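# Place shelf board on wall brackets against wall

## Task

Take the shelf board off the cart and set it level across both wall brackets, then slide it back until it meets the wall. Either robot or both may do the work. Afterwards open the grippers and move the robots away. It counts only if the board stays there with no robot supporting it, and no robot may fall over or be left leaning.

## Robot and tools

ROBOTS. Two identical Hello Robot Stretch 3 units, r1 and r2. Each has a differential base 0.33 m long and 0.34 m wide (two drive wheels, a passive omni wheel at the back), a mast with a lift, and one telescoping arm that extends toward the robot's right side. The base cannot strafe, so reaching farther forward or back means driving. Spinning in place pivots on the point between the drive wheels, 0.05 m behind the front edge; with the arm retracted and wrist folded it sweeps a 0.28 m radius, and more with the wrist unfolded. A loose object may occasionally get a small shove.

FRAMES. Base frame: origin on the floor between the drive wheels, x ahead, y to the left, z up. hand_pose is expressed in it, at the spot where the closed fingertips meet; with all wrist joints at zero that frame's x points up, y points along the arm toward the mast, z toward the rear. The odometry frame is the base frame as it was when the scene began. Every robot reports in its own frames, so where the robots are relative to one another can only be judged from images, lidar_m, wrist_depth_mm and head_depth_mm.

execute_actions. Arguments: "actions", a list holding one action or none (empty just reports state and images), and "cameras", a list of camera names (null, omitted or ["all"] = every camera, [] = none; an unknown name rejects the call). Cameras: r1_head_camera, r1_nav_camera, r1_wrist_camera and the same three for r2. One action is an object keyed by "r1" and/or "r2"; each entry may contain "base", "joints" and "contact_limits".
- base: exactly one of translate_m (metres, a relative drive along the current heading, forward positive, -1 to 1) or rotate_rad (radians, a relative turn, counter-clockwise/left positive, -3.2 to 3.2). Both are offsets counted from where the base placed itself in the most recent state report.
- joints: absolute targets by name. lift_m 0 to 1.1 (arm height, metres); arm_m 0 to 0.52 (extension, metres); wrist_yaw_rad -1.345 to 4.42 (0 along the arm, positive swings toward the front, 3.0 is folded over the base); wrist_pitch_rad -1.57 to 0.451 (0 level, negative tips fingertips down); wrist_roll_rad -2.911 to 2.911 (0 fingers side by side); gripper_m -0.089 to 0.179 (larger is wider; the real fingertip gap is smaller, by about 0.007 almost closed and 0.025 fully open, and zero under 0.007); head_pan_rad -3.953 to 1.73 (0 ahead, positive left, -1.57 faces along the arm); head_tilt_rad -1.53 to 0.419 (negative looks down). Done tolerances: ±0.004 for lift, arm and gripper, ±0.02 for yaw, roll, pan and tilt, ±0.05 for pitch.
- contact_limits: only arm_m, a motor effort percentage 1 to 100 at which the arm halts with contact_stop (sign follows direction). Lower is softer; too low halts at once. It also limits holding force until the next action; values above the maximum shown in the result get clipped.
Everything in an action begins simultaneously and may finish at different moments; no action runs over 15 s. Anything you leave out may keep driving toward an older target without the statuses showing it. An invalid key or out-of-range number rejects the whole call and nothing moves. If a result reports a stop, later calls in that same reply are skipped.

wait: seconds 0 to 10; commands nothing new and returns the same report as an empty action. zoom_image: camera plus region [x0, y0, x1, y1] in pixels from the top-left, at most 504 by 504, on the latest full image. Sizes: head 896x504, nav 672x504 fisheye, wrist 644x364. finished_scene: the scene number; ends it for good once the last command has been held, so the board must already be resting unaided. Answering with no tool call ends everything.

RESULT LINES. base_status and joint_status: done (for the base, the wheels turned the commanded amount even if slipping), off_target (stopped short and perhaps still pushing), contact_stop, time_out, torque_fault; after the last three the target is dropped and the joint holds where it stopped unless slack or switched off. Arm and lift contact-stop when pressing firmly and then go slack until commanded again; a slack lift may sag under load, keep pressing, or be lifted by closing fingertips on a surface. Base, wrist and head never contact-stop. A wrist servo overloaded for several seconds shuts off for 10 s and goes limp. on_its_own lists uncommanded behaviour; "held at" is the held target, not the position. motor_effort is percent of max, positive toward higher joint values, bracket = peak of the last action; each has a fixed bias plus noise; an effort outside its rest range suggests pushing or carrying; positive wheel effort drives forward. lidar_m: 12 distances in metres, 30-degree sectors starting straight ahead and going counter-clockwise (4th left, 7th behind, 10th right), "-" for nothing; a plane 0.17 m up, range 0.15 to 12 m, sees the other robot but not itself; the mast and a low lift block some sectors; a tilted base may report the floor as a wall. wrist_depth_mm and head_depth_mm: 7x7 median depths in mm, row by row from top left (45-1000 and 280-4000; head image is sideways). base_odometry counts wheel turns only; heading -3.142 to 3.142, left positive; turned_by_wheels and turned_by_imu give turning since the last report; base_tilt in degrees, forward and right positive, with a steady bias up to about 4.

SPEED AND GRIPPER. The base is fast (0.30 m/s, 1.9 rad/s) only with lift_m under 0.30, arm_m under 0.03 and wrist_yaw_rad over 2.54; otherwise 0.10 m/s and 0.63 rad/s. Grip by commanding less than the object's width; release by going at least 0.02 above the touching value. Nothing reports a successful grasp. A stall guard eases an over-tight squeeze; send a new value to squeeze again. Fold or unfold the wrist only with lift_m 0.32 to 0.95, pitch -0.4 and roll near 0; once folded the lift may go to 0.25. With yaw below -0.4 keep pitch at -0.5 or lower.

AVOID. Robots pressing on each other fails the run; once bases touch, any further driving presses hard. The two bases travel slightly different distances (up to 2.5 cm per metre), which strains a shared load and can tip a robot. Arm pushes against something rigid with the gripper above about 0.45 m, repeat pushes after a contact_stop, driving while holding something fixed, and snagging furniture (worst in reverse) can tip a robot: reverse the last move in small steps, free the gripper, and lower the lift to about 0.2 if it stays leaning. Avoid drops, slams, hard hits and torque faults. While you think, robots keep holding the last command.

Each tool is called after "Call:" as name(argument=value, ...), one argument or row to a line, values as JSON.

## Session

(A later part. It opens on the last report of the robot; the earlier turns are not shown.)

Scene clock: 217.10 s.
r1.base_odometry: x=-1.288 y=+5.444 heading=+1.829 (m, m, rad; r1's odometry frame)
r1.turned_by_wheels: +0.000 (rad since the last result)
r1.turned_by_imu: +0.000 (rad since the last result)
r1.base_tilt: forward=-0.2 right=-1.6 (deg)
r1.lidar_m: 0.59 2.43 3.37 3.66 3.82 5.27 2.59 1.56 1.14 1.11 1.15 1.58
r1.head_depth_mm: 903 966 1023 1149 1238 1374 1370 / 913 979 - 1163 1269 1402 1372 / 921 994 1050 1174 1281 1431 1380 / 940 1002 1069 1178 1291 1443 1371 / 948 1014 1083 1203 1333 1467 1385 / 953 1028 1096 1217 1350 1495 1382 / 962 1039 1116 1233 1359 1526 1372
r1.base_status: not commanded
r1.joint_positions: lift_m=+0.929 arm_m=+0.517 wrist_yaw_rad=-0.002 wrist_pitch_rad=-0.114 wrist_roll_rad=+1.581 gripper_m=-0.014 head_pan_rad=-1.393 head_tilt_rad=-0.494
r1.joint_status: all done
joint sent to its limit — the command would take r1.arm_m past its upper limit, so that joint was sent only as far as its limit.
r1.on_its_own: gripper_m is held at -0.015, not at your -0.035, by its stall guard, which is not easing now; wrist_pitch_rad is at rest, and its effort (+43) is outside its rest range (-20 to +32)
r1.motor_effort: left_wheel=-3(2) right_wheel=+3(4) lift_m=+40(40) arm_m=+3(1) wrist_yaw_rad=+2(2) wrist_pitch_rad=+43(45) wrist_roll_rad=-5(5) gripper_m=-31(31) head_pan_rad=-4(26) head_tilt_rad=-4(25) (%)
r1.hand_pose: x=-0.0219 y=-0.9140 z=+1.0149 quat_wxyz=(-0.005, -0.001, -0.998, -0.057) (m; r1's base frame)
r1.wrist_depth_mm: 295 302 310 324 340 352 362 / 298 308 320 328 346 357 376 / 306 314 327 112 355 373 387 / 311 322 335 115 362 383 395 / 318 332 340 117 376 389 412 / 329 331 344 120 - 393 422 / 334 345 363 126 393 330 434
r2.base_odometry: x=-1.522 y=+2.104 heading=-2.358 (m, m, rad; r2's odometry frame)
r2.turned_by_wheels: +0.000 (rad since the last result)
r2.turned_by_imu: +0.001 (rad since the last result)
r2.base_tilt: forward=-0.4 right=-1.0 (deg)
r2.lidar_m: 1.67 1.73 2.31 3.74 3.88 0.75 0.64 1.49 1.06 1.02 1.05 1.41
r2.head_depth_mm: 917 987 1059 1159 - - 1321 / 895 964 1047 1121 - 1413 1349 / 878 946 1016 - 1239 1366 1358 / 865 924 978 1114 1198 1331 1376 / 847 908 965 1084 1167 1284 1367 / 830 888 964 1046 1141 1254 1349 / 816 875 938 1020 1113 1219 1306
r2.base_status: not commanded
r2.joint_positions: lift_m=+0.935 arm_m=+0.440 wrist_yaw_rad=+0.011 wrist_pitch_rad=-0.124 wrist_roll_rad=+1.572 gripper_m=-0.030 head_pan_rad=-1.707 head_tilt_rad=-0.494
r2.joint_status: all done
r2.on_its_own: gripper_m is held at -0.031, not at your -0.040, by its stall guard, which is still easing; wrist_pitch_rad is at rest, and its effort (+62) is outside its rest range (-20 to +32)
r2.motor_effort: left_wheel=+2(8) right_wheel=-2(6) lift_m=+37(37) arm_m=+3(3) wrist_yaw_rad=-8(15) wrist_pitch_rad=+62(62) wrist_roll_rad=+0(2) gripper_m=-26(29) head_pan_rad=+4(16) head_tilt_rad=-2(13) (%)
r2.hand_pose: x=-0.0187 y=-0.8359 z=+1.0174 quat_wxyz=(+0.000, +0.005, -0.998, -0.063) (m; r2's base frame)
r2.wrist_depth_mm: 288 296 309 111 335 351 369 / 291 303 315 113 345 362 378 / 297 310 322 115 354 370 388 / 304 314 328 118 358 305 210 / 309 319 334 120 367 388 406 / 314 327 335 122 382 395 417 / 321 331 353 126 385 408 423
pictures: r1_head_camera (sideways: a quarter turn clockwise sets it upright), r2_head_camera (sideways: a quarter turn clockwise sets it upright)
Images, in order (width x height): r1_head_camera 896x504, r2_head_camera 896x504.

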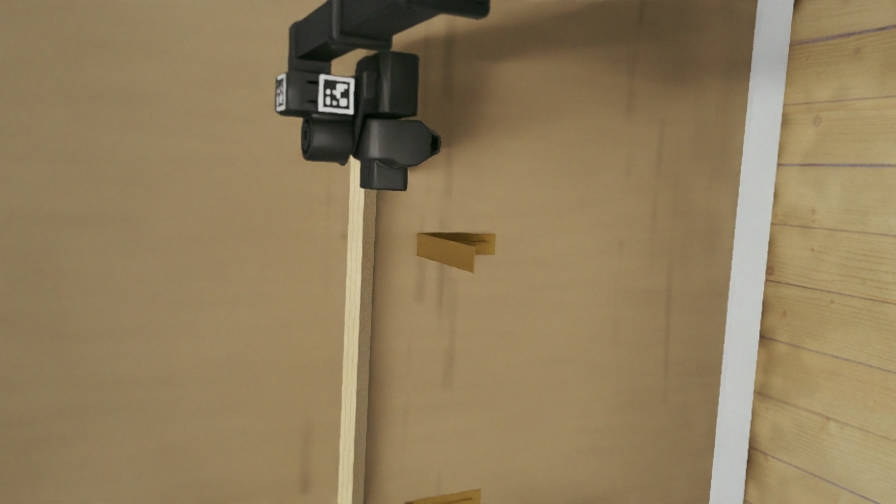

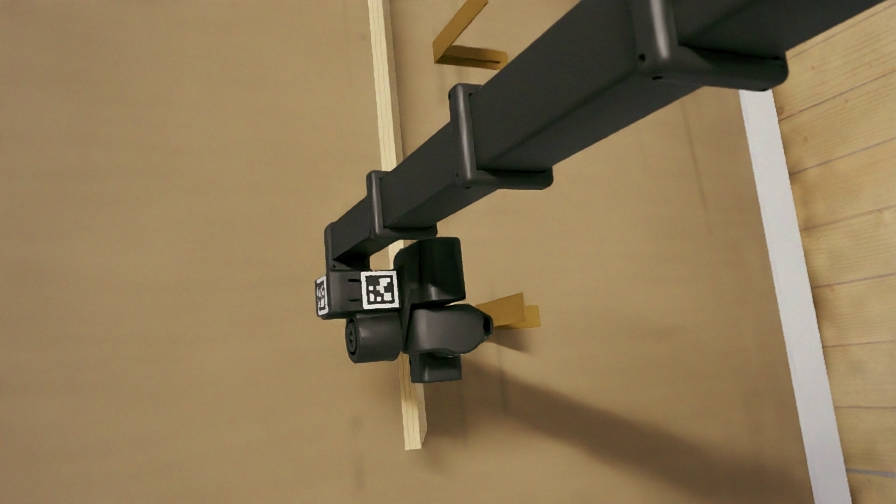

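Call:
execute_actions(
  actions=[
    {"r1":{"joints":{"lift_m":0.87}},"r2":{"joints":{"lift_m":0.875}}},
  ],
  cameras=["r1_head_camera","r2_head_camera"],
)

Scene clock: 218.90 s.
r1.base_odometry: x=-1.288 y=+5.444 heading=+1.829 (m, m, rad; r1's odometry frame)
r1.turned_by_wheels: +0.000 (rad since the last result)
r1.turned_by_imu: +0.000 (rad since the last result)
r1.base_tilt: forward=-0.1 right=-1.6 (deg)
r1.lidar_m: 0.59 2.44 3.37 3.66 3.84 5.24 2.59 1.56 1.15 1.10 1.15 1.58
r1.head_depth_mm: 901 971 1047 - 1261 1379 1386 / 912 981 1055 1188 1264 1397 1383 / 927 991 1076 1197 1284 1421 1377 / 928 1007 1084 1177 1296 1443 1376 / 942 1013 1102 1204 1325 1467 1379 / 956 1027 1121 1215 1350 1500 1379 / 968 1037 1132 1233 1362 1526 1381
r1.base_status: not commanded
r1.joint_positions: lift_m=+0.870 arm_m=+0.517 wrist_yaw_rad=-0.002 wrist_pitch_rad=-0.113 wrist_roll_rad=+1.581 gripper_m=-0.014 head_pan_rad=-1.393 head_tilt_rad=-0.494
r1.joint_status: all done
r1.on_its_own: gripper_m is held at -0.015, not at your -0.035, by its stall guard, which is not easing now; wrist_pitch_rad is at rest, and its effort (+43) is outside its rest range (-20 to +32)
r1.motor_effort: left_wheel=-3(3) right_wheel=+3(3) lift_m=+28(37) arm_m=+3(3) wrist_yaw_rad=+2(2) wrist_pitch_rad=+43(43) wrist_roll_rad=-5(5) gripper_m=-31(32) head_pan_rad=-4(4) head_tilt_rad=-3(3) (%)
r1.hand_pose: x=-0.0219 y=-0.9141 z=+0.9556 quat_wxyz=(-0.005, -0.001, -0.998, -0.057) (m; r1's base frame)
r1.wrist_depth_mm: 293 304 315 321 338 350 368 / 299 306 318 328 347 358 381 / 303 318 324 112 356 373 385 / 310 322 335 116 362 382 395 / 319 331 341 117 375 390 407 / 323 335 351 120 - 401 422 / 331 344 365 126 316 411 431
r2.base_odometry: x=-1.522 y=+2.104 heading=-2.358 (m, m, rad; r2's odometry frame)
r2.turned_by_wheels: +0.000 (rad since the last result)
r2.turned_by_imu: +0.000 (rad since the last result)
r2.base_tilt: forward=-0.4 right=-1.0 (deg)
r2.lidar_m: 1.67 1.72 2.32 3.76 3.89 0.75 0.64 1.49 1.07 1.02 1.05 1.41
r2.head_depth_mm: 912 987 1074 1153 1296 1408 - / 897 967 1050 1147 1227 - 1350 / 877 944 1022 1091 - 1375 1347 / 861 925 1002 - 1202 1320 1368 / 844 908 979 - 1170 1285 1357 / 830 891 961 1030 1137 1254 1332 / 815 875 940 1013 1107 1214 1312
r2.base_status: not commanded
r2.joint_positions: lift_m=+0.875 arm_m=+0.440 wrist_yaw_rad=+0.011 wrist_pitch_rad=-0.126 wrist_roll_rad=+1.572 gripper_m=-0.030 head_pan_rad=-1.707 head_tilt_rad=-0.494
r2.joint_status: all done
r2.on_its_own: gripper_m is held at -0.031, not at your -0.040, by its stall guard, which is not easing now; wrist_pitch_rad is at rest, and its effort (+62) is outside its rest range (-20 to +32)
r2.motor_effort: left_wheel=+2(2) right_wheel=-3(3) lift_m=+32(33) arm_m=+3(3) wrist_yaw_rad=-9(9) wrist_pitch_rad=+62(63) wrist_roll_rad=-1(1) gripper_m=-28(28) head_pan_rad=+2(3) head_tilt_rad=-1(3) (%)
r2.hand_pose: x=-0.0187 y=-0.8358 z=+0.9572 quat_wxyz=(+0.000, +0.005, -0.998, -0.063) (m; r2's base frame)
r2.wrist_depth_mm: 289 298 307 111 339 352 369 / 291 304 315 113 344 361 378 / 297 308 321 115 351 366 388 / 302 312 329 119 302 204 396 / 309 321 334 121 365 383 407 / 313 326 338 122 381 392 414 / 320 332 350 127 385 407 430
pictures: r1_head_camera (sideways: a quarter turn clockwise sets it upright), r2_head_camera (sideways: a quarter turn clockwise sets it upright)
Images, in order (width x height): r1_head_camera 896x504, r2_head_camera 896x504.

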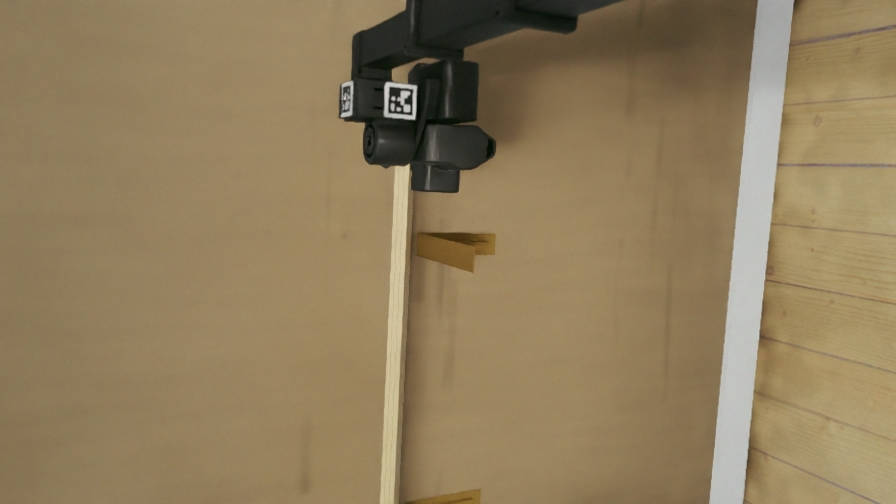

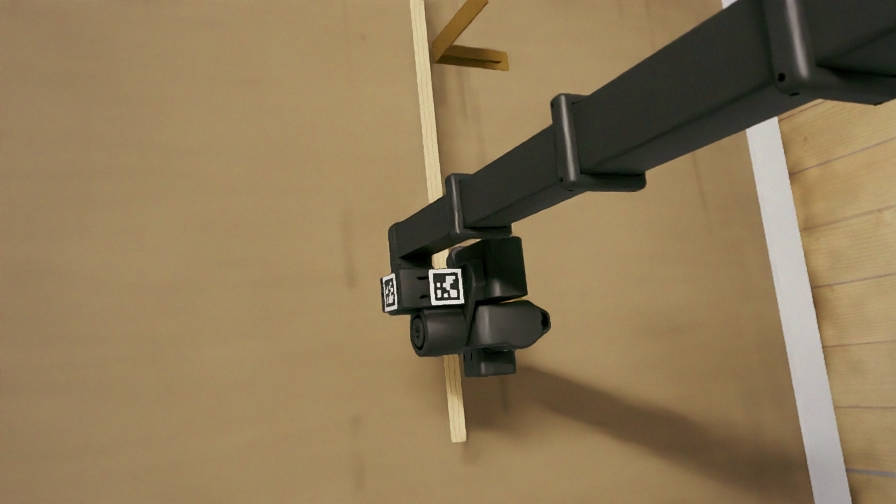

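Call:
execute_actions(
  actions=[
    {"r1":{"joints":{"lift_m":0.84}},"r2":{"joints":{"lift_m":0.845}}},
  ],
  cameras=["r1_head_camera","r1_wrist_camera"],
)

Scene clock: 220.13 s.
r1.base_odometry: x=-1.288 y=+5.444 heading=+1.829 (m, m, rad; r1's odometry frame)
r1.turned_by_wheels: +0.000 (rad since the last result)
r1.turned_by_imu: +0.000 (rad since the last result)
r1.base_tilt: forward=-0.2 right=-1.6 (deg)
r1.lidar_m: 0.59 2.42 3.34 3.67 3.80 5.27 2.59 1.56 1.14 1.10 1.15 1.58
r1.head_depth_mm: 903 970 1038 - 1259 1381 1375 / 915 984 1058 - 1266 1396 1367 / 922 997 1075 1156 1275 1417 1375 / 933 1003 1086 1185 1307 1454 1378 / 943 1017 1100 1201 1321 1468 1384 / 952 1024 1115 1216 1341 1479 1376 / 967 1043 1130 1237 1364 1523 1387
r1.base_status: not commanded
r1.joint_positions: lift_m=+0.840 arm_m=+0.517 wrist_yaw_rad=-0.002 wrist_pitch_rad=-0.113 wrist_roll_rad=+1.581 gripper_m=-0.014 head_pan_rad=-1.393 head_tilt_rad=-0.494
r1.joint_status: all done
r1.on_its_own: gripper_m is held at -0.015, not at your -0.035, by its stall guard, which is not easing now; wrist_pitch_rad is at rest, and its effort (+43) is outside its rest range (-20 to +32)
r1.motor_effort: left_wheel=-3(3) right_wheel=+3(3) lift_m=+28(33) arm_m=+3(3) wrist_yaw_rad=+2(2) wrist_pitch_rad=+43(43) wrist_roll_rad=-5(4) gripper_m=-32(31) head_pan_rad=-4(4) head_tilt_rad=-3(3) (%)
r1.hand_pose: x=-0.0219 y=-0.9141 z=+0.9255 quat_wxyz=(-0.005, -0.001, -0.998, -0.057) (m; r1's base frame)
r1.wrist_depth_mm: 294 301 316 327 340 350 364 / 298 310 320 323 346 360 379 / 305 315 330 112 355 367 381 / 311 323 335 115 362 380 395 / 315 333 344 117 376 390 413 / 323 338 345 120 - 398 417 / 333 344 362 126 304 411 437
r2.base_odometry: x=-1.522 y=+2.104 heading=-2.358 (m, m, rad; r2's odometry frame)
r2.turned_by_wheels: +0.000 (rad since the last result)
r2.turned_by_imu: +0.000 (rad since the last result)
r2.base_tilt: forward=-0.4 right=-1.0 (deg)
r2.lidar_m: 1.67 1.72 2.32 3.76 3.88 0.75 0.64 1.48 1.06 1.02 1.05 1.41
r2.head_depth_mm: 911 990 1073 1152 1297 1440 - / 894 965 1051 1133 1232 - 1306 / 879 947 1031 1095 - 1377 1359 / 864 925 1001 1056 1206 1327 1362 / 843 905 981 1038 1185 1291 1358 / 827 891 960 1035 1142 1247 1338 / 813 876 938 1013 1109 1215 1309
r2.base_status: not commanded
r2.joint_positions: lift_m=+0.845 arm_m=+0.440 wrist_yaw_rad=+0.011 wrist_pitch_rad=-0.126 wrist_roll_rad=+1.572 gripper_m=-0.030 head_pan_rad=-1.707 head_tilt_rad=-0.494
r2.joint_status: all done
r2.on_its_own: gripper_m is held at -0.031, not at your -0.040, by its stall guard, which is not easing now; wrist_pitch_rad is at rest, and its effort (+63) is outside its rest range (-20 to +32)
r2.motor_effort: left_wheel=+2(2) right_wheel=-3(3) lift_m=+31(32) arm_m=+3(3) wrist_yaw_rad=-10(9) wrist_pitch_rad=+63(63) wrist_roll_rad=+0(1) gripper_m=-28(28) head_pan_rad=+4(4) head_tilt_rad=-3(3) (%)
r2.hand_pose: x=-0.0187 y=-0.8358 z=+0.9271 quat_wxyz=(+0.000, +0.005, -0.998, -0.064) (m; r2's base frame)
r2.wrist_depth_mm: 286 300 310 111 337 353 366 / 292 305 316 113 343 360 379 / 298 309 324 115 348 367 389 / 302 314 328 119 240 183 398 / 308 321 335 121 370 386 405 / 314 326 336 122 381 395 416 / 322 332 351 127 384 408 429
pictures: r1_head_camera (sideways: a quarter turn clockwise sets it upright), r1_wrist_camera
Images, in order (width x height): r1_head_camera 896x504, r1_wrist_camera 644x364.

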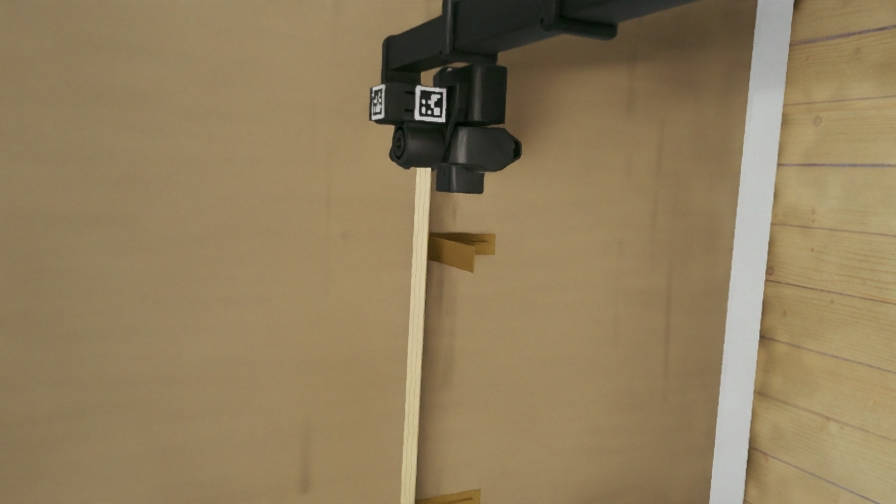

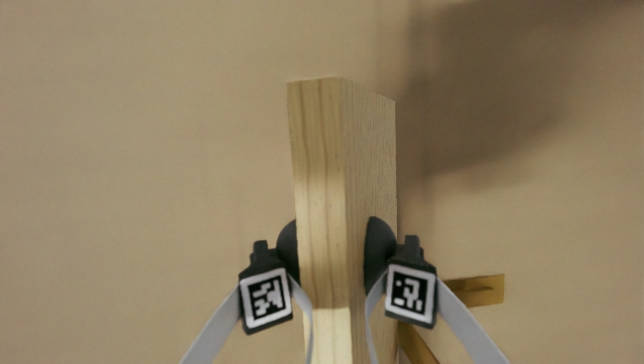

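Call:
execute_actions(
  actions=[
    {"r1":{"joints":{"lift_m":0.81}},"r2":{"joints":{"lift_m":0.815}}},
  ],
  cameras=["r1_head_camera","r1_wrist_camera"],
)

Scene clock: 221.37 s.
r1.base_odometry: x=-1.288 y=+5.444 heading=+1.829 (m, m, rad; r1's odometry frame)
r1.turned_by_wheels: +0.000 (rad since the last result)
r1.turned_by_imu: +0.000 (rad since the last result)
r1.base_tilt: forward=-0.1 right=-1.6 (deg)
r1.lidar_m: 0.59 2.43 3.35 3.66 3.81 5.25 2.58 1.56 1.14 1.11 1.15 1.58
r1.head_depth_mm: 904 967 1050 1103 1270 1392 1385 / 912 982 1053 - 1264 1398 1377 / 920 989 1070 1138 1289 1427 1367 / 932 1003 1087 1161 1319 1458 1373 / 943 1019 1097 1203 1317 1473 1377 / 952 1031 1118 1211 1337 1495 1377 / 961 1041 1134 1239 1363 1520 1391
r1.base_status: not commanded
r1.joint_positions: lift_m=+0.810 arm_m=+0.517 wrist_yaw_rad=-0.003 wrist_pitch_rad=-0.080 wrist_roll_rad=+1.581 gripper_m=-0.014 head_pan_rad=-1.393 head_tilt_rad=-0.494
r1.joint_status: all done
r1.on_its_own: gripper_m is held at -0.015, not at your -0.035, by its stall guard, which is not easing now
r1.motor_effort: left_wheel=-3(3) right_wheel=+3(3) lift_m=+26(27) arm_m=+3(4) wrist_yaw_rad=+3(3) wrist_pitch_rad=+30(43) wrist_roll_rad=-5(5) gripper_m=-28(31) head_pan_rad=-4(4) head_tilt_rad=-3(3) (%)
r1.hand_pose: x=-0.0222 y=-0.9157 z=+0.9042 quat_wxyz=(-0.005, -0.002, -0.999, -0.040) (m; r1's base frame)
r1.wrist_depth_mm: 296 307 311 322 335 341 351 / 303 311 321 324 337 353 362 / 309 317 329 112 346 362 369 / 318 327 332 116 357 368 379 / 326 332 343 118 365 375 388 / 334 343 348 120 374 389 404 / 340 351 365 125 382 402 414
r2.base_odometry: x=-1.522 y=+2.104 heading=-2.358 (m, m, rad; r2's odometry frame)
r2.turned_by_wheels: +0.000 (rad since the last result)
r2.turned_by_imu: +0.000 (rad since the last result)
r2.base_tilt: forward=-0.4 right=-1.1 (deg)
r2.lidar_m: 1.67 1.72 2.32 3.76 3.89 0.75 0.64 1.48 1.06 1.02 1.05 1.41
r2.head_depth_mm: 915 987 1079 1141 1298 1448 1422 / 894 962 1052 1123 1254 - - / 880 943 1021 1094 1217 1370 1365 / 859 926 1002 1064 1227 1322 1374 / 842 910 978 1047 1197 1288 1362 / 826 894 957 1027 1140 1256 1339 / 814 874 935 1015 1114 1220 1309
r2.base_status: not commanded
r2.joint_positions: lift_m=+0.815 arm_m=+0.440 wrist_yaw_rad=+0.011 wrist_pitch_rad=-0.083 wrist_roll_rad=+1.572 gripper_m=-0.030 head_pan_rad=-1.707 head_tilt_rad=-0.494
r2.joint_status: all done
r2.on_its_own: gripper_m is held at -0.031, not at your -0.040, by its stall guard, which is not easing now; wrist_pitch_rad is at rest, and its effort (+41) is outside its rest range (-20 to +32)
r2.motor_effort: left_wheel=+2(2) right_wheel=-3(3) lift_m=+29(31) arm_m=+3(3) wrist_yaw_rad=-9(9) wrist_pitch_rad=+41(63) wrist_roll_rad=-1(1) gripper_m=-26(28) head_pan_rad=+3(4) head_tilt_rad=-2(3) (%)
r2.hand_pose: x=-0.0187 y=-0.8380 z=+0.9081 quat_wxyz=(+0.000, +0.005, -0.999, -0.042) (m; r2's base frame)
r2.wrist_depth_mm: 292 303 311 110 330 340 353 / 297 305 313 112 338 348 359 / 304 312 321 115 339 358 370 / 309 318 326 118 227 362 377 / 316 322 334 120 356 370 383 / 323 332 341 121 366 379 390 / 329 339 351 125 377 387 403
pictures: r1_head_camera (sideways: a quarter turn clockwise sets it upright), r1_wrist_camera
Images, in order (width x height): r1_head_camera 896x504, r1_wrist_camera 644x364.

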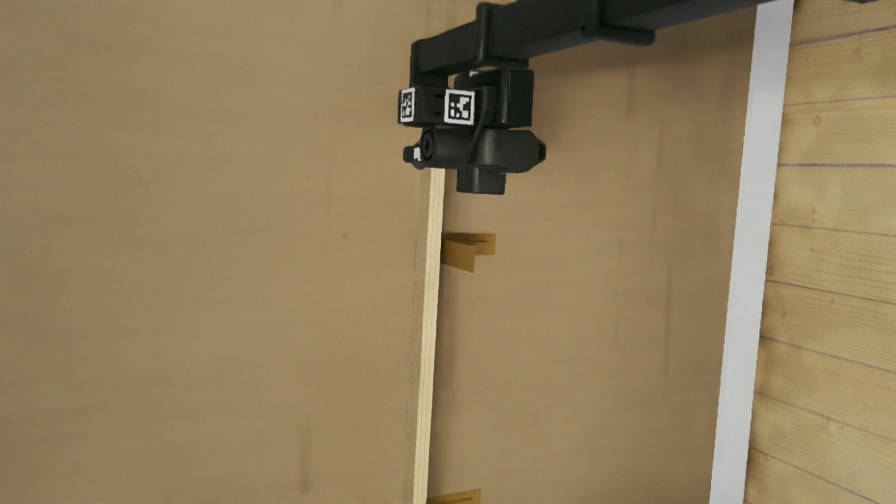

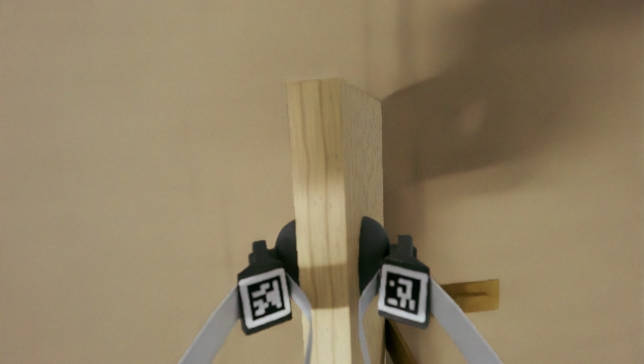

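Contact is starting. Lower a bit more.

Call:
execute_actions(
  actions=[
    {"r1":{"joints":{"lift_m":0.78}},"r2":{"joints":{"lift_m":0.785}}},
  ],
  cameras=["r1_head_camera","r1_wrist_camera"],
)

Scene clock: 222.53 s.
r1.base_odometry: x=-1.288 y=+5.444 heading=+1.829 (m, m, rad; r1's odometry frame)
r1.turned_by_wheels: +0.000 (rad since the last result)
r1.turned_by_imu: +0.000 (rad since the last result)
r1.base_tilt: forward=-0.2 right=-1.6 (deg)
r1.lidar_m: 0.59 2.43 3.37 3.66 3.83 5.24 2.59 1.55 1.14 1.11 1.15 1.59
r1.head_depth_mm: 907 971 1044 1123 - 1407 1376 / 912 982 1062 1121 1296 1401 1381 / 921 991 1081 1131 1291 1421 1386 / 938 1007 1086 1148 1301 1444 1385 / 942 1018 1102 1155 1317 1481 1374 / 952 1027 1106 1168 1341 1497 1380 / 971 1039 1133 1230 1366 1524 1369
r1.base_status: not commanded
r1.joint_positions: lift_m=+0.780 arm_m=+0.517 wrist_yaw_rad=-0.004 wrist_pitch_rad=-0.064 wrist_roll_rad=+1.578 gripper_m=-0.014 head_pan_rad=-1.393 head_tilt_rad=-0.494
r1.joint_status: all done
r1.on_its_own: gripper_m is held at -0.015, not at your -0.035, by its stall guard, which is not easing now
r1.motor_effort: left_wheel=-3(3) right_wheel=+3(4) lift_m=+26(20) arm_m=+3(4) wrist_yaw_rad=+3(4) wrist_pitch_rad=+24(30) wrist_roll_rad=-4(4) gripper_m=-24(28) head_pan_rad=-4(3) head_tilt_rad=-3(3) (%)
r1.hand_pose: x=-0.0225 y=-0.9164 z=+0.8781 quat_wxyz=(-0.003, -0.002, -0.999, -0.032) (m; r1's base frame)
r1.wrist_depth_mm: 299 307 314 317 326 338 347 / 306 310 319 324 339 341 353 / 315 320 328 113 344 361 363 / 321 325 333 116 354 363 373 / 330 336 345 119 365 370 380 / 335 345 350 122 375 382 397 / 344 350 366 127 384 395 407
r2.base_odometry: x=-1.522 y=+2.104 heading=-2.358 (m, m, rad; r2's odometry frame)
r2.turned_by_wheels: +0.000 (rad since the last result)
r2.turned_by_imu: +0.000 (rad since the last result)
r2.base_tilt: forward=-0.4 right=-1.0 (deg)
r2.lidar_m: 1.67 1.72 2.31 3.76 3.87 0.75 0.64 1.49 1.06 1.02 1.05 1.41
r2.head_depth_mm: 916 986 1073 1135 1305 1456 1387 / 895 969 1047 1106 1252 1388 - / 880 949 1020 1074 1206 - 1332 / 861 925 1001 1064 1231 1324 1365 / 845 908 976 1033 1206 1294 1361 / 831 890 960 1012 1139 1252 1344 / 813 873 941 1013 1108 1215 1309
r2.base_status: not commanded
r2.joint_positions: lift_m=+0.785 arm_m=+0.440 wrist_yaw_rad=+0.010 wrist_pitch_rad=-0.067 wrist_roll_rad=+1.572 gripper_m=-0.030 head_pan_rad=-1.707 head_tilt_rad=-0.494
r2.joint_status: all done
r2.on_its_own: gripper_m is held at -0.031, not at your -0.040, by its stall guard, which is not easing now; wrist_pitch_rad is at rest, and its effort (+33) is outside its rest range (-20 to +32)
r2.motor_effort: left_wheel=+3(2) right_wheel=-3(3) lift_m=+27(27) arm_m=+2(3) wrist_yaw_rad=-9(9) wrist_pitch_rad=+33(41) wrist_roll_rad=+0(1) gripper_m=-25(26) head_pan_rad=+3(3) head_tilt_rad=-2(2) (%)
r2.hand_pose: x=-0.0188 y=-0.8387 z=+0.8822 quat_wxyz=(+0.000, +0.005, -0.999, -0.034) (m; r2's base frame)
r2.wrist_depth_mm: 295 303 309 109 323 336 346 / 302 307 318 111 336 344 354 / 307 313 323 113 340 349 363 / 313 323 329 116 204 358 370 / 318 326 335 118 353 369 378 / 325 333 338 120 366 375 384 / 332 339 350 124 372 381 398
pictures: r1_head_camera (sideways: a quarter turn clockwise sets it upright), r1_wrist_camera
Images, in order (width x height): r1_head_camera 896x504, r1_wrist_camera 644x364.

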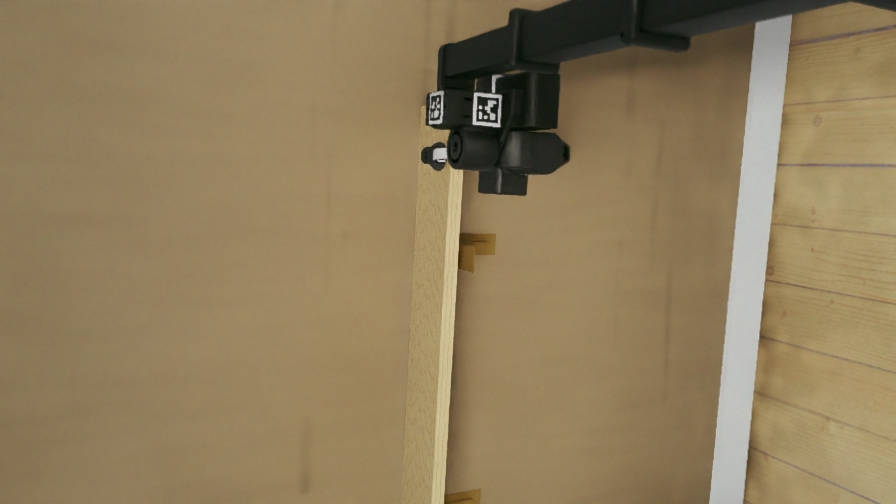

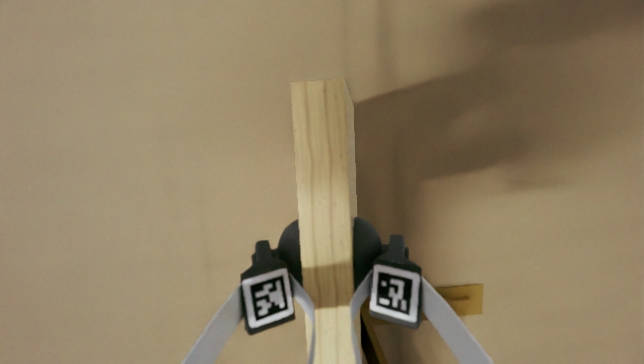

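Call:
execute_actions(
  actions=[
    {"r1":{"joints":{"lift_m":0.755}},"r2":{"joints":{"lift_m":0.76}}},
  ],
  cameras=["r1_head_camera","r1_wrist_camera"],
)

Scene clock: 223.70 s.
r1.base_odometry: x=-1.288 y=+5.444 heading=+1.829 (m, m, rad; r1's odometry frame)
r1.turned_by_wheels: +0.000 (rad since the last result)
r1.turned_by_imu: +0.000 (rad since the last result)
r1.base_tilt: forward=-0.2 right=-1.7 (deg)
r1.lidar_m: 0.59 2.43 3.36 3.66 3.81 5.26 2.60 1.56 1.15 1.11 1.15 1.58
r1.head_depth_mm: 902 967 1053 1128 - 1399 1377 / 918 980 1058 1114 1294 1394 1386 / 920 990 1074 1125 1301 1418 1370 / 928 1003 1085 1143 1301 1459 1383 / 941 1013 1101 1135 1317 1466 1374 / 956 1027 1122 1177 1337 1490 1370 / 964 1041 1126 1188 1365 1514 1385
r1.base_status: not commanded
r1.joint_positions: lift_m=+0.755 arm_m=+0.517 wrist_yaw_rad=-0.004 wrist_pitch_rad=-0.056 wrist_roll_rad=+1.578 gripper_m=-0.014 head_pan_rad=-1.393 head_tilt_rad=-0.494
r1.joint_status: all done
r1.on_its_own: gripper_m is held at -0.015, not at your -0.035, by its stall guard, which is not easing now
r1.motor_effort: left_wheel=-3(3) right_wheel=+4(3) lift_m=+26(23) arm_m=+3(3) wrist_yaw_rad=+3(4) wrist_pitch_rad=+21(24) wrist_roll_rad=-3(4) gripper_m=-22(25) head_pan_rad=-4(3) head_tilt_rad=-3(3) (%)
r1.hand_pose: x=-0.0225 y=-0.9167 z=+0.8552 quat_wxyz=(-0.003, -0.002, -1.000, -0.028) (m; r1's base frame)
r1.wrist_depth_mm: 301 308 311 319 330 339 343 / 307 311 320 325 333 342 352 / 317 323 329 113 346 351 359 / 322 328 340 115 353 360 371 / 329 334 340 118 360 372 378 / 336 344 349 121 370 378 394 / 349 354 366 358 383 393 399
r2.base_odometry: x=-1.522 y=+2.104 heading=-2.358 (m, m, rad; r2's odometry frame)
r2.turned_by_wheels: +0.000 (rad since the last result)
r2.turned_by_imu: +0.000 (rad since the last result)
r2.base_tilt: forward=-0.4 right=-1.0 (deg)
r2.lidar_m: 1.67 1.72 2.32 3.74 3.88 0.75 0.64 1.48 1.07 1.02 1.05 1.41
r2.head_depth_mm: 912 990 1068 1120 1300 1447 1358 / 896 965 1049 1095 1272 1391 - / 880 942 1023 1058 1212 - 1335 / 861 925 1000 1056 - 1326 1368 / 845 905 975 1030 - 1289 1365 / 833 887 960 1019 1138 1251 1340 / 813 870 941 1015 1115 1220 1312
r2.base_status: not commanded
r2.joint_positions: lift_m=+0.760 arm_m=+0.440 wrist_yaw_rad=+0.010 wrist_pitch_rad=-0.058 wrist_roll_rad=+1.572 gripper_m=-0.030 head_pan_rad=-1.707 head_tilt_rad=-0.494
r2.joint_status: all done
r2.on_its_own: gripper_m is held at -0.031, not at your -0.040, by its stall guard, which is not easing now
r2.motor_effort: left_wheel=+2(3) right_wheel=-3(3) lift_m=+27(27) arm_m=+3(3) wrist_yaw_rad=-9(9) wrist_pitch_rad=+29(33) wrist_roll_rad=-1(1) gripper_m=-24(25) head_pan_rad=+4(3) head_tilt_rad=-3(3) (%)
r2.hand_pose: x=-0.0188 y=-0.8391 z=+0.8595 quat_wxyz=(+0.000, +0.005, -1.000, -0.029) (m; r2's base frame)
r2.wrist_depth_mm: 298 303 311 108 326 333 342 / 303 310 316 110 334 339 347 / 308 316 324 113 338 348 359 / 314 321 330 115 341 355 366 / 320 328 336 117 353 363 372 / 325 333 337 119 364 368 382 / 332 339 352 123 370 379 388
pictures: r1_head_camera (sideways: a quarter turn clockwise sets it upright), r1_wrist_camera
Images, in order (width x height): r1_head_camera 896x504, r1_wrist_camera 644x364.

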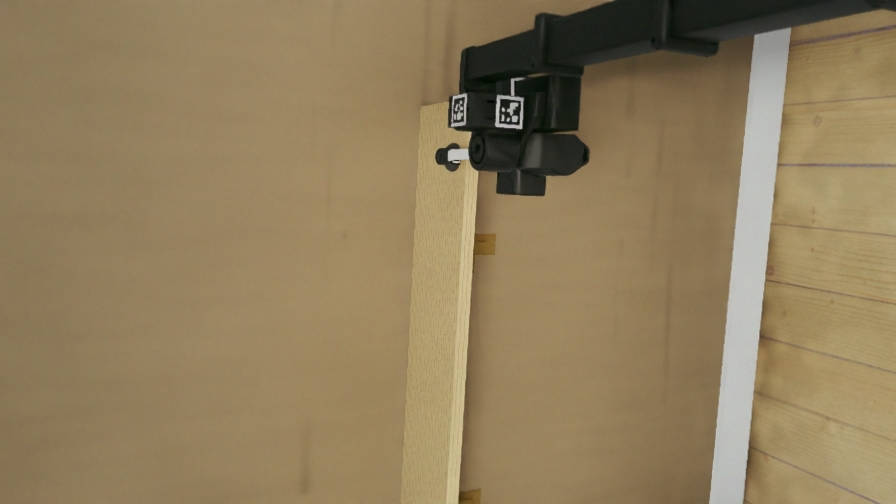

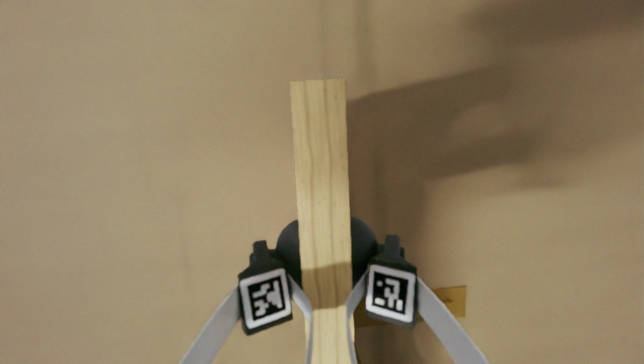

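Call:
execute_actions(
  actions=[
    {"r1":{"joints":{"gripper_m":0.08,"lift_m":0.77}},"r2":{"joints":{"gripper_m":0.08,"lift_m":0.775}}},
  ],
  cameras=["r1_head_camera","r2_head_camera"],
)

Call:
execute_actions(
  actions=[
    {"r1":{"joints":{"arm_m":0.36}},"r2":{"joints":{"arm_m":0.28}}},
  ],
  cameras=["r1_head_camera","r2_head_camera"],
)

Scene clock: 225.67 s.
r1.base_odometry: x=-1.288 y=+5.444 heading=+1.829 (m, m, rad; r1's odometry frame)
r1.turned_by_wheels: +0.000 (rad since the last result)
r1.turned_by_imu: +0.001 (rad since the last result)
r1.base_tilt: forward=-0.2 right=-1.6 (deg)
r1.lidar_m: 0.59 2.43 3.37 3.65 3.81 5.26 2.59 1.56 1.15 1.10 1.15 1.58
r1.head_depth_mm: 907 967 1049 1126 - 1400 1371 / 912 981 1061 1112 1288 1397 1374 / 927 989 1072 1116 1292 1398 1378 / 935 1004 1085 1140 1297 1434 1376 / 944 1018 1096 1134 1327 1470 1376 / 956 1024 1116 1128 1344 1497 1368 / 967 1043 1131 1187 1361 1519 1384
r1.base_status: not commanded
r1.joint_positions: lift_m=+0.770 arm_m=+0.517 wrist_yaw_rad=-0.002 wrist_pitch_rad=-0.044 wrist_roll_rad=+1.577 gripper_m=+0.080 head_pan_rad=-1.393 head_tilt_rad=-0.494
r1.joint_status: all done
r1.motor_effort: left_wheel=+0(3) right_wheel=+0(3) lift_m=+36(40) arm_m=+3(3) wrist_yaw_rad=+2(3) wrist_pitch_rad=+17(23) wrist_roll_rad=-3(3) gripper_m=-5(92) head_pan_rad=-3(4) head_tilt_rad=-3(3) (%)
r1.hand_pose: x=-0.0219 y=-0.9172 z=+0.8728 quat_wxyz=(-0.003, -0.001, -1.000, -0.022) (m; r1's base frame)
r1.wrist_depth_mm: 302 307 313 317 323 330 338 / 310 317 318 324 334 339 343 / 318 323 325 332 340 351 359 / 324 328 338 339 350 354 367 / 334 342 342 347 118 372 378 / 342 345 356 359 121 380 382 / 345 353 363 368 252 390 394
r2.base_odometry: x=-1.522 y=+2.104 heading=-2.358 (m, m, rad; r2's odometry frame)
r2.turned_by_wheels: +0.000 (rad since the last result)
r2.turned_by_imu: +0.001 (rad since the last result)
r2.base_tilt: forward=-0.4 right=-1.1 (deg)
r2.lidar_m: 1.67 1.73 2.32 3.77 3.89 0.75 0.64 1.49 1.07 1.02 1.05 1.41
r2.head_depth_mm: 912 987 1074 1119 1299 1456 1399 / 893 962 1048 1097 1259 1385 - / 876 946 1022 1065 1206 - 1337 / 861 922 1005 1063 - 1322 1380 / 846 904 982 1028 - 1282 1367 / 832 888 961 1016 1144 1251 1333 / 815 872 936 1018 1110 1214 1311
r2.base_status: not commanded
r2.joint_positions: lift_m=+0.775 arm_m=+0.440 wrist_yaw_rad=+0.011 wrist_pitch_rad=-0.045 wrist_roll_rad=+1.573 gripper_m=+0.080 head_pan_rad=-1.707 head_tilt_rad=-0.494
r2.joint_status: all done
r2.motor_effort: left_wheel=+4(4) right_wheel=-4(4) lift_m=+33(30) arm_m=+2(3) wrist_yaw_rad=-9(10) wrist_pitch_rad=+22(35) wrist_roll_rad=-1(1) gripper_m=-4(89) head_pan_rad=+3(4) head_tilt_rad=-2(3) (%)
r2.hand_pose: x=-0.0186 y=-0.8396 z=+0.8777 quat_wxyz=(+0.000, +0.005, -1.000, -0.023) (m; r2's base frame)
r2.wrist_depth_mm: 301 306 311 316 108 329 337 / 304 309 316 323 111 337 343 / 309 316 323 327 114 344 350 / 314 320 328 333 116 356 362 / 322 326 337 339 119 361 365 / 329 333 346 345 120 366 377 / 332 344 349 354 124 378 387
pictures: r1_head_camera (sideways: a quarter turn clockwise sets it upright), r2_head_camera (sideways: a quarter turn clockwise sets it upright)
Images, in order (width x height): r1_head_camera 896x504, r2_head_camera 896x504.

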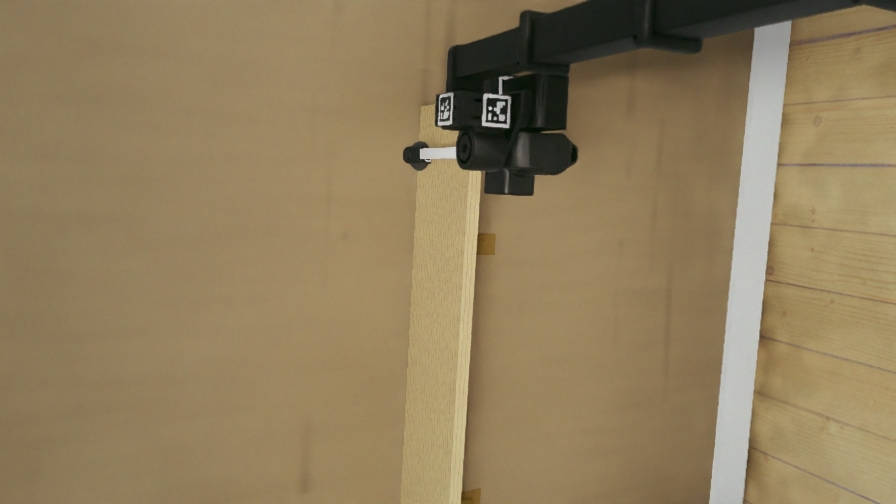

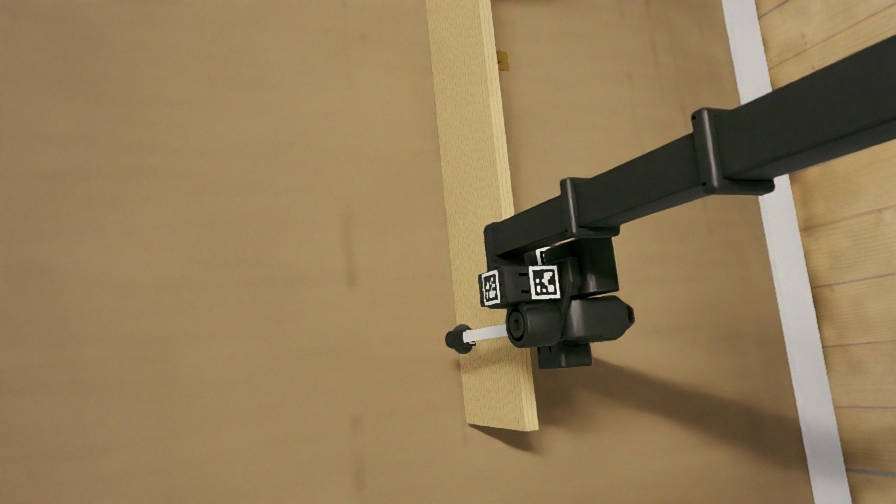

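Scene clock: 228.10 s.
r1.base_odometry: x=-1.288 y=+5.444 heading=+1.829 (m, m, rad; r1's odometry frame)
r1.turned_by_wheels: +0.000 (rad since the last result)
r1.turned_by_imu: +0.001 (rad since the last result)
r1.base_tilt: forward=-0.1 right=-1.7 (deg)
r1.lidar_m: 0.59 2.43 3.33 3.65 3.80 5.23 2.59 1.56 1.15 1.10 1.15 1.58
r1.head_depth_mm: 903 972 1047 1139 - 1407 1338 / 911 979 1063 1122 - 1432 1382 / 923 989 1073 1131 1271 1422 1385 / 934 1004 1083 1113 1308 1454 1376 / 942 1019 1095 1156 1317 1469 1380 / 952 1035 1126 1166 1348 1494 1391 / 965 1040 1129 1016 1370 1513 1381
r1.base_status: not commanded
r1.joint_positions: lift_m=+0.770 arm_m=+0.360 wrist_yaw_rad=+0.002 wrist_pitch_rad=-0.052 wrist_roll_rad=+1.577 gripper_m=+0.080 head_pan_rad=-1.393 head_tilt_rad=-0.494
r1.joint_status: all done
r1.motor_effort: left_wheel=+0(1) right_wheel=-1(0) lift_m=+36(36) arm_m=-3(4) wrist_yaw_rad=-1(2) wrist_pitch_rad=+20(20) wrist_roll_rad=-3(3) gripper_m=-6(6) head_pan_rad=-4(4) head_tilt_rad=-3(4) (%)
r1.hand_pose: x=-0.0210 y=-0.7600 z=+0.8706 quat_wxyz=(-0.003, +0.001, -1.000, -0.027) (m; r1's base frame)
r1.wrist_depth_mm: 442 446 455 466 474 488 493 / 446 459 459 471 484 508 515 / 456 460 480 483 117 506 517 / 471 476 491 496 121 520 530 / 485 490 498 505 124 539 544 / 496 499 517 523 127 559 570 / 508 520 528 542 135 557 587
r2.base_odometry: x=-1.522 y=+2.104 heading=-2.359 (m, m, rad; r2's odometry frame)
r2.turned_by_wheels: +0.000 (rad since the last result)
r2.turned_by_imu: +0.000 (rad since the last result)
r2.base_tilt: forward=-0.4 right=-1.0 (deg)
r2.lidar_m: 1.67 1.72 2.32 3.75 3.87 0.75 0.64 1.48 1.06 1.02 1.05 1.41
r2.head_depth_mm: 913 987 1070 1134 1298 1455 1391 / 900 965 1044 1119 859 1399 - / 875 944 1024 1104 820 - 1323 / 859 920 1005 1078 821 - 1368 / 845 909 981 1056 791 - 1360 / 829 891 957 1039 795 1261 1338 / 814 870 943 1020 1110 1225 1315
r2.base_status: not commanded
r2.joint_positions: lift_m=+0.775 arm_m=+0.280 wrist_yaw_rad=-0.002 wrist_pitch_rad=-0.055 wrist_roll_rad=+1.573 gripper_m=+0.080 head_pan_rad=-1.707 head_tilt_rad=-0.494
r2.joint_status: all done
r2.motor_effort: left_wheel=-2(4) right_wheel=+2(4) lift_m=+33(33) arm_m=-4(4) wrist_yaw_rad=+2(9) wrist_pitch_rad=+27(27) wrist_roll_rad=-1(1) gripper_m=-5(5) head_pan_rad=+3(3) head_tilt_rad=-3(2) (%)
r2.hand_pose: x=-0.0219 y=-0.6799 z=+0.8752 quat_wxyz=(-0.001, -0.001, -1.000, -0.028) (m; r2's base frame)
r2.wrist_depth_mm: 444 451 459 469 114 494 504 / 447 455 463 475 116 503 519 / 458 462 475 483 118 515 529 / 465 480 490 491 121 529 538 / 472 482 489 493 122 525 550 / 473 488 510 509 124 547 558 / 491 501 511 515 127 555 571
pictures: r1_head_camera (sideways: a quarter turn clockwise sets it upright), r2_head_camera (sideways: a quarter turn clockwise sets it upright)
Images, in order (width x height): r1_head_camera 896x504, r2_head_camera 896x504.

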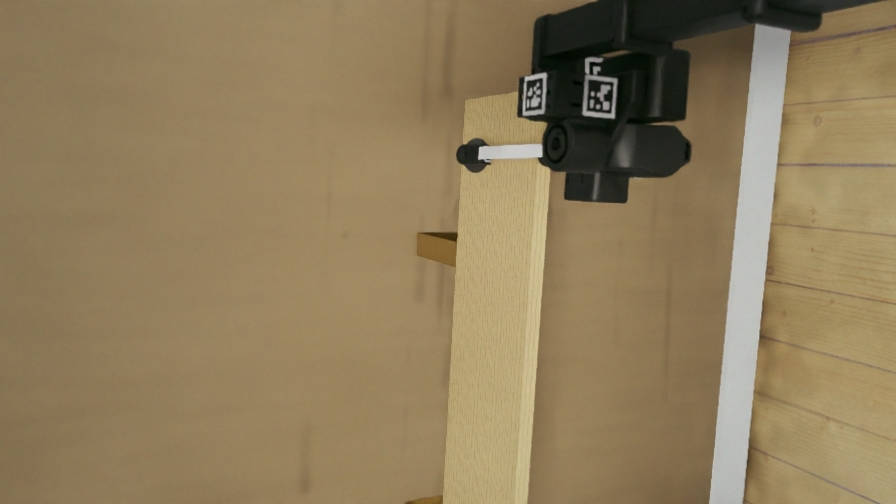

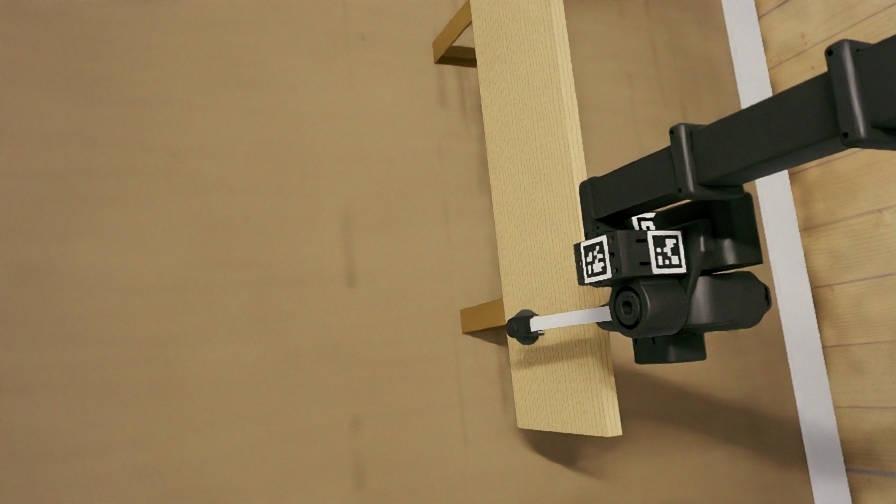

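Call:
execute_actions(
  actions=[
    {"r1":{"joints":{"arm_m":0.52},"contact_limits":{"arm_m":20}},"r2":{"joints":{"arm_m":0.44},"contact_limits":{"arm_m":20}}},
  ],
  cameras=["r1_head_camera","r2_head_camera"],
)

Scene clock: 230.93 s.
r1.base_odometry: x=-1.288 y=+5.444 heading=+1.829 (m, m, rad; r1's odometry frame)
r1.turned_by_wheels: +0.000 (rad since the last result)
r1.turned_by_imu: +0.000 (rad since the last result)
r1.base_tilt: forward=-0.1 right=-1.6 (deg)
r1.lidar_m: 0.59 2.43 3.35 3.66 3.81 5.29 2.59 1.55 1.14 1.11 1.15 1.59
r1.head_depth_mm: 903 972 1046 1135 - 1391 1380 / 909 983 1057 1121 1299 1408 1381 / 926 992 1071 1093 1298 1415 1377 / 933 1003 1092 1140 1304 1446 1370 / 941 1019 1105 1145 1321 1472 1366 / 956 1028 1121 1133 1345 1491 1381 / 964 1042 1129 1134 1358 1518 1379
r1.base_status: not commanded
r1.joint_positions: lift_m=+0.770 arm_m=+0.517 wrist_yaw_rad=-0.005 wrist_pitch_rad=-0.056 wrist_roll_rad=+1.576 gripper_m=+0.080 head_pan_rad=-1.393 head_tilt_rad=-0.494
r1.joint_status: all done
joint sent to its limit — the command would take r1.arm_m past its upper limit, so that joint was sent only as far as its limit.
r1.motor_effort: left_wheel=-2(2) right_wheel=+2(2) lift_m=+36(36) arm_m=+3(4) wrist_yaw_rad=+4(4) wrist_pitch_rad=+21(22) wrist_roll_rad=-2(3) gripper_m=-6(6) head_pan_rad=-4(3) head_tilt_rad=-3(3) (%)
r1.contact_limits: arm_m 20 (drawing in: default 17, maximum 28; extending or still: default 23, maximum 38)
r1.hand_pose: x=-0.0226 y=-0.9167 z=+0.8696 quat_wxyz=(-0.002, -0.003, -1.000, -0.029) (m; r1's base frame)
r1.wrist_depth_mm: 303 304 312 321 329 333 342 / 307 316 316 327 333 344 352 / 316 323 327 329 118 354 364 / 321 328 336 342 122 358 369 / 329 335 343 347 124 372 378 / 337 344 358 360 127 379 393 / 348 350 364 369 134 393 404
r2.base_odometry: x=-1.522 y=+2.104 heading=-2.359 (m, m, rad; r2's odometry frame)
r2.turned_by_wheels: +0.000 (rad since the last result)
r2.turned_by_imu: +0.001 (rad since the last result)
r2.base_tilt: forward=-0.4 right=-1.1 (deg)
r2.lidar_m: 1.67 1.72 2.32 3.75 3.89 0.75 0.64 1.48 1.07 1.02 1.05 1.41
r2.head_depth_mm: 914 985 1072 1119 1297 1456 1386 / 893 962 1047 1060 1258 1381 - / 879 945 1023 1067 1210 - 1347 / 862 927 999 1062 - 1323 1368 / 847 908 980 1031 - 1284 1358 / 831 886 959 1020 1144 1258 1332 / 816 866 941 1019 1108 1211 1320
r2.base_status: not commanded
r2.joint_positions: lift_m=+0.775 arm_m=+0.440 wrist_yaw_rad=+0.006 wrist_pitch_rad=-0.059 wrist_roll_rad=+1.573 gripper_m=+0.080 head_pan_rad=-1.707 head_tilt_rad=-0.494
r2.joint_status: all done
r2.motor_effort: left_wheel=+0(2) right_wheel=-1(3) lift_m=+33(33) arm_m=+4(5) wrist_yaw_rad=-5(5) wrist_pitch_rad=+29(30) wrist_roll_rad=-1(1) gripper_m=-6(6) head_pan_rad=+3(3) head_tilt_rad=-3(3) (%)
r2.contact_limits: arm_m 20 (drawing in: default 20, maximum 33; extending or still: default 27, maximum 45)
r2.hand_pose: x=-0.0198 y=-0.8389 z=+0.8740 quat_wxyz=(+0.000, +0.003, -1.000, -0.030) (m; r2's base frame)
r2.wrist_depth_mm: 295 304 312 314 113 333 344 / 303 310 317 322 115 341 349 / 309 315 326 326 118 347 357 / 314 321 331 333 121 356 368 / 318 328 337 339 123 363 371 / 325 330 344 318 124 370 383 / 331 344 348 307 128 379 388
pictures: r1_head_camera (sideways: a quarter turn clockwise sets it upright), r2_head_camera (sideways: a quarter turn clockwise sets it upright)
Images, in order (width x height): r1_head_camera 896x504, r2_head_camera 896x504.

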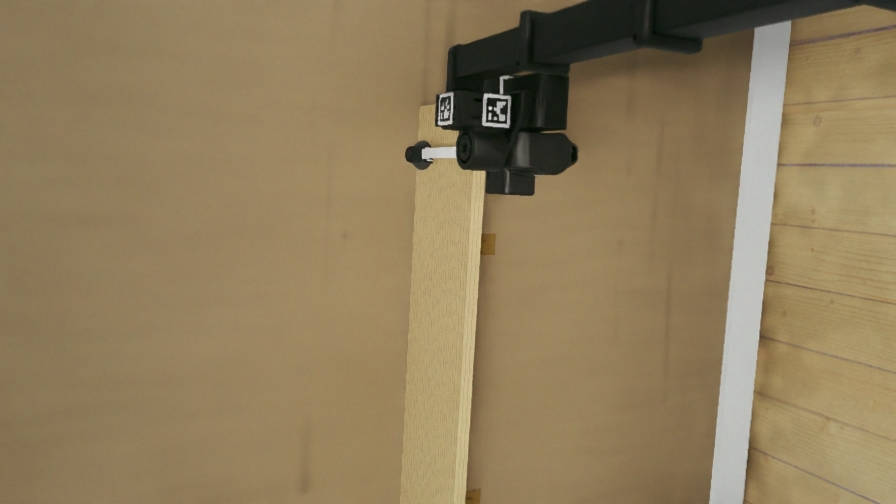

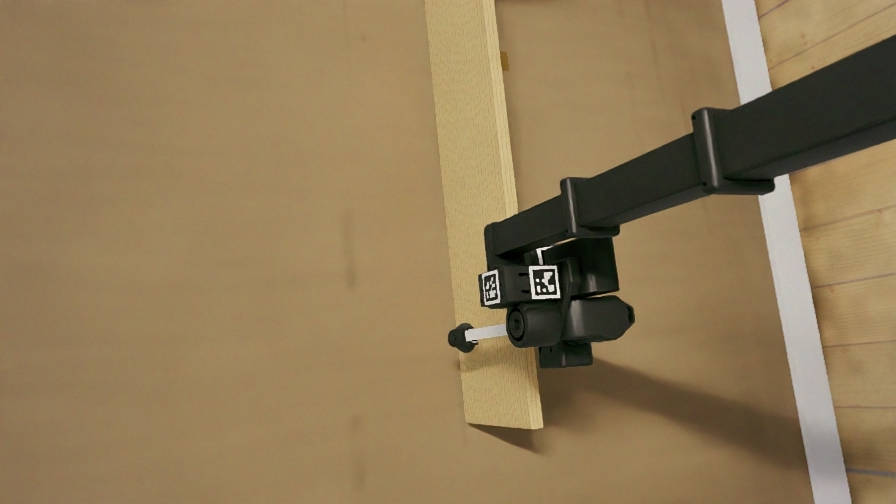

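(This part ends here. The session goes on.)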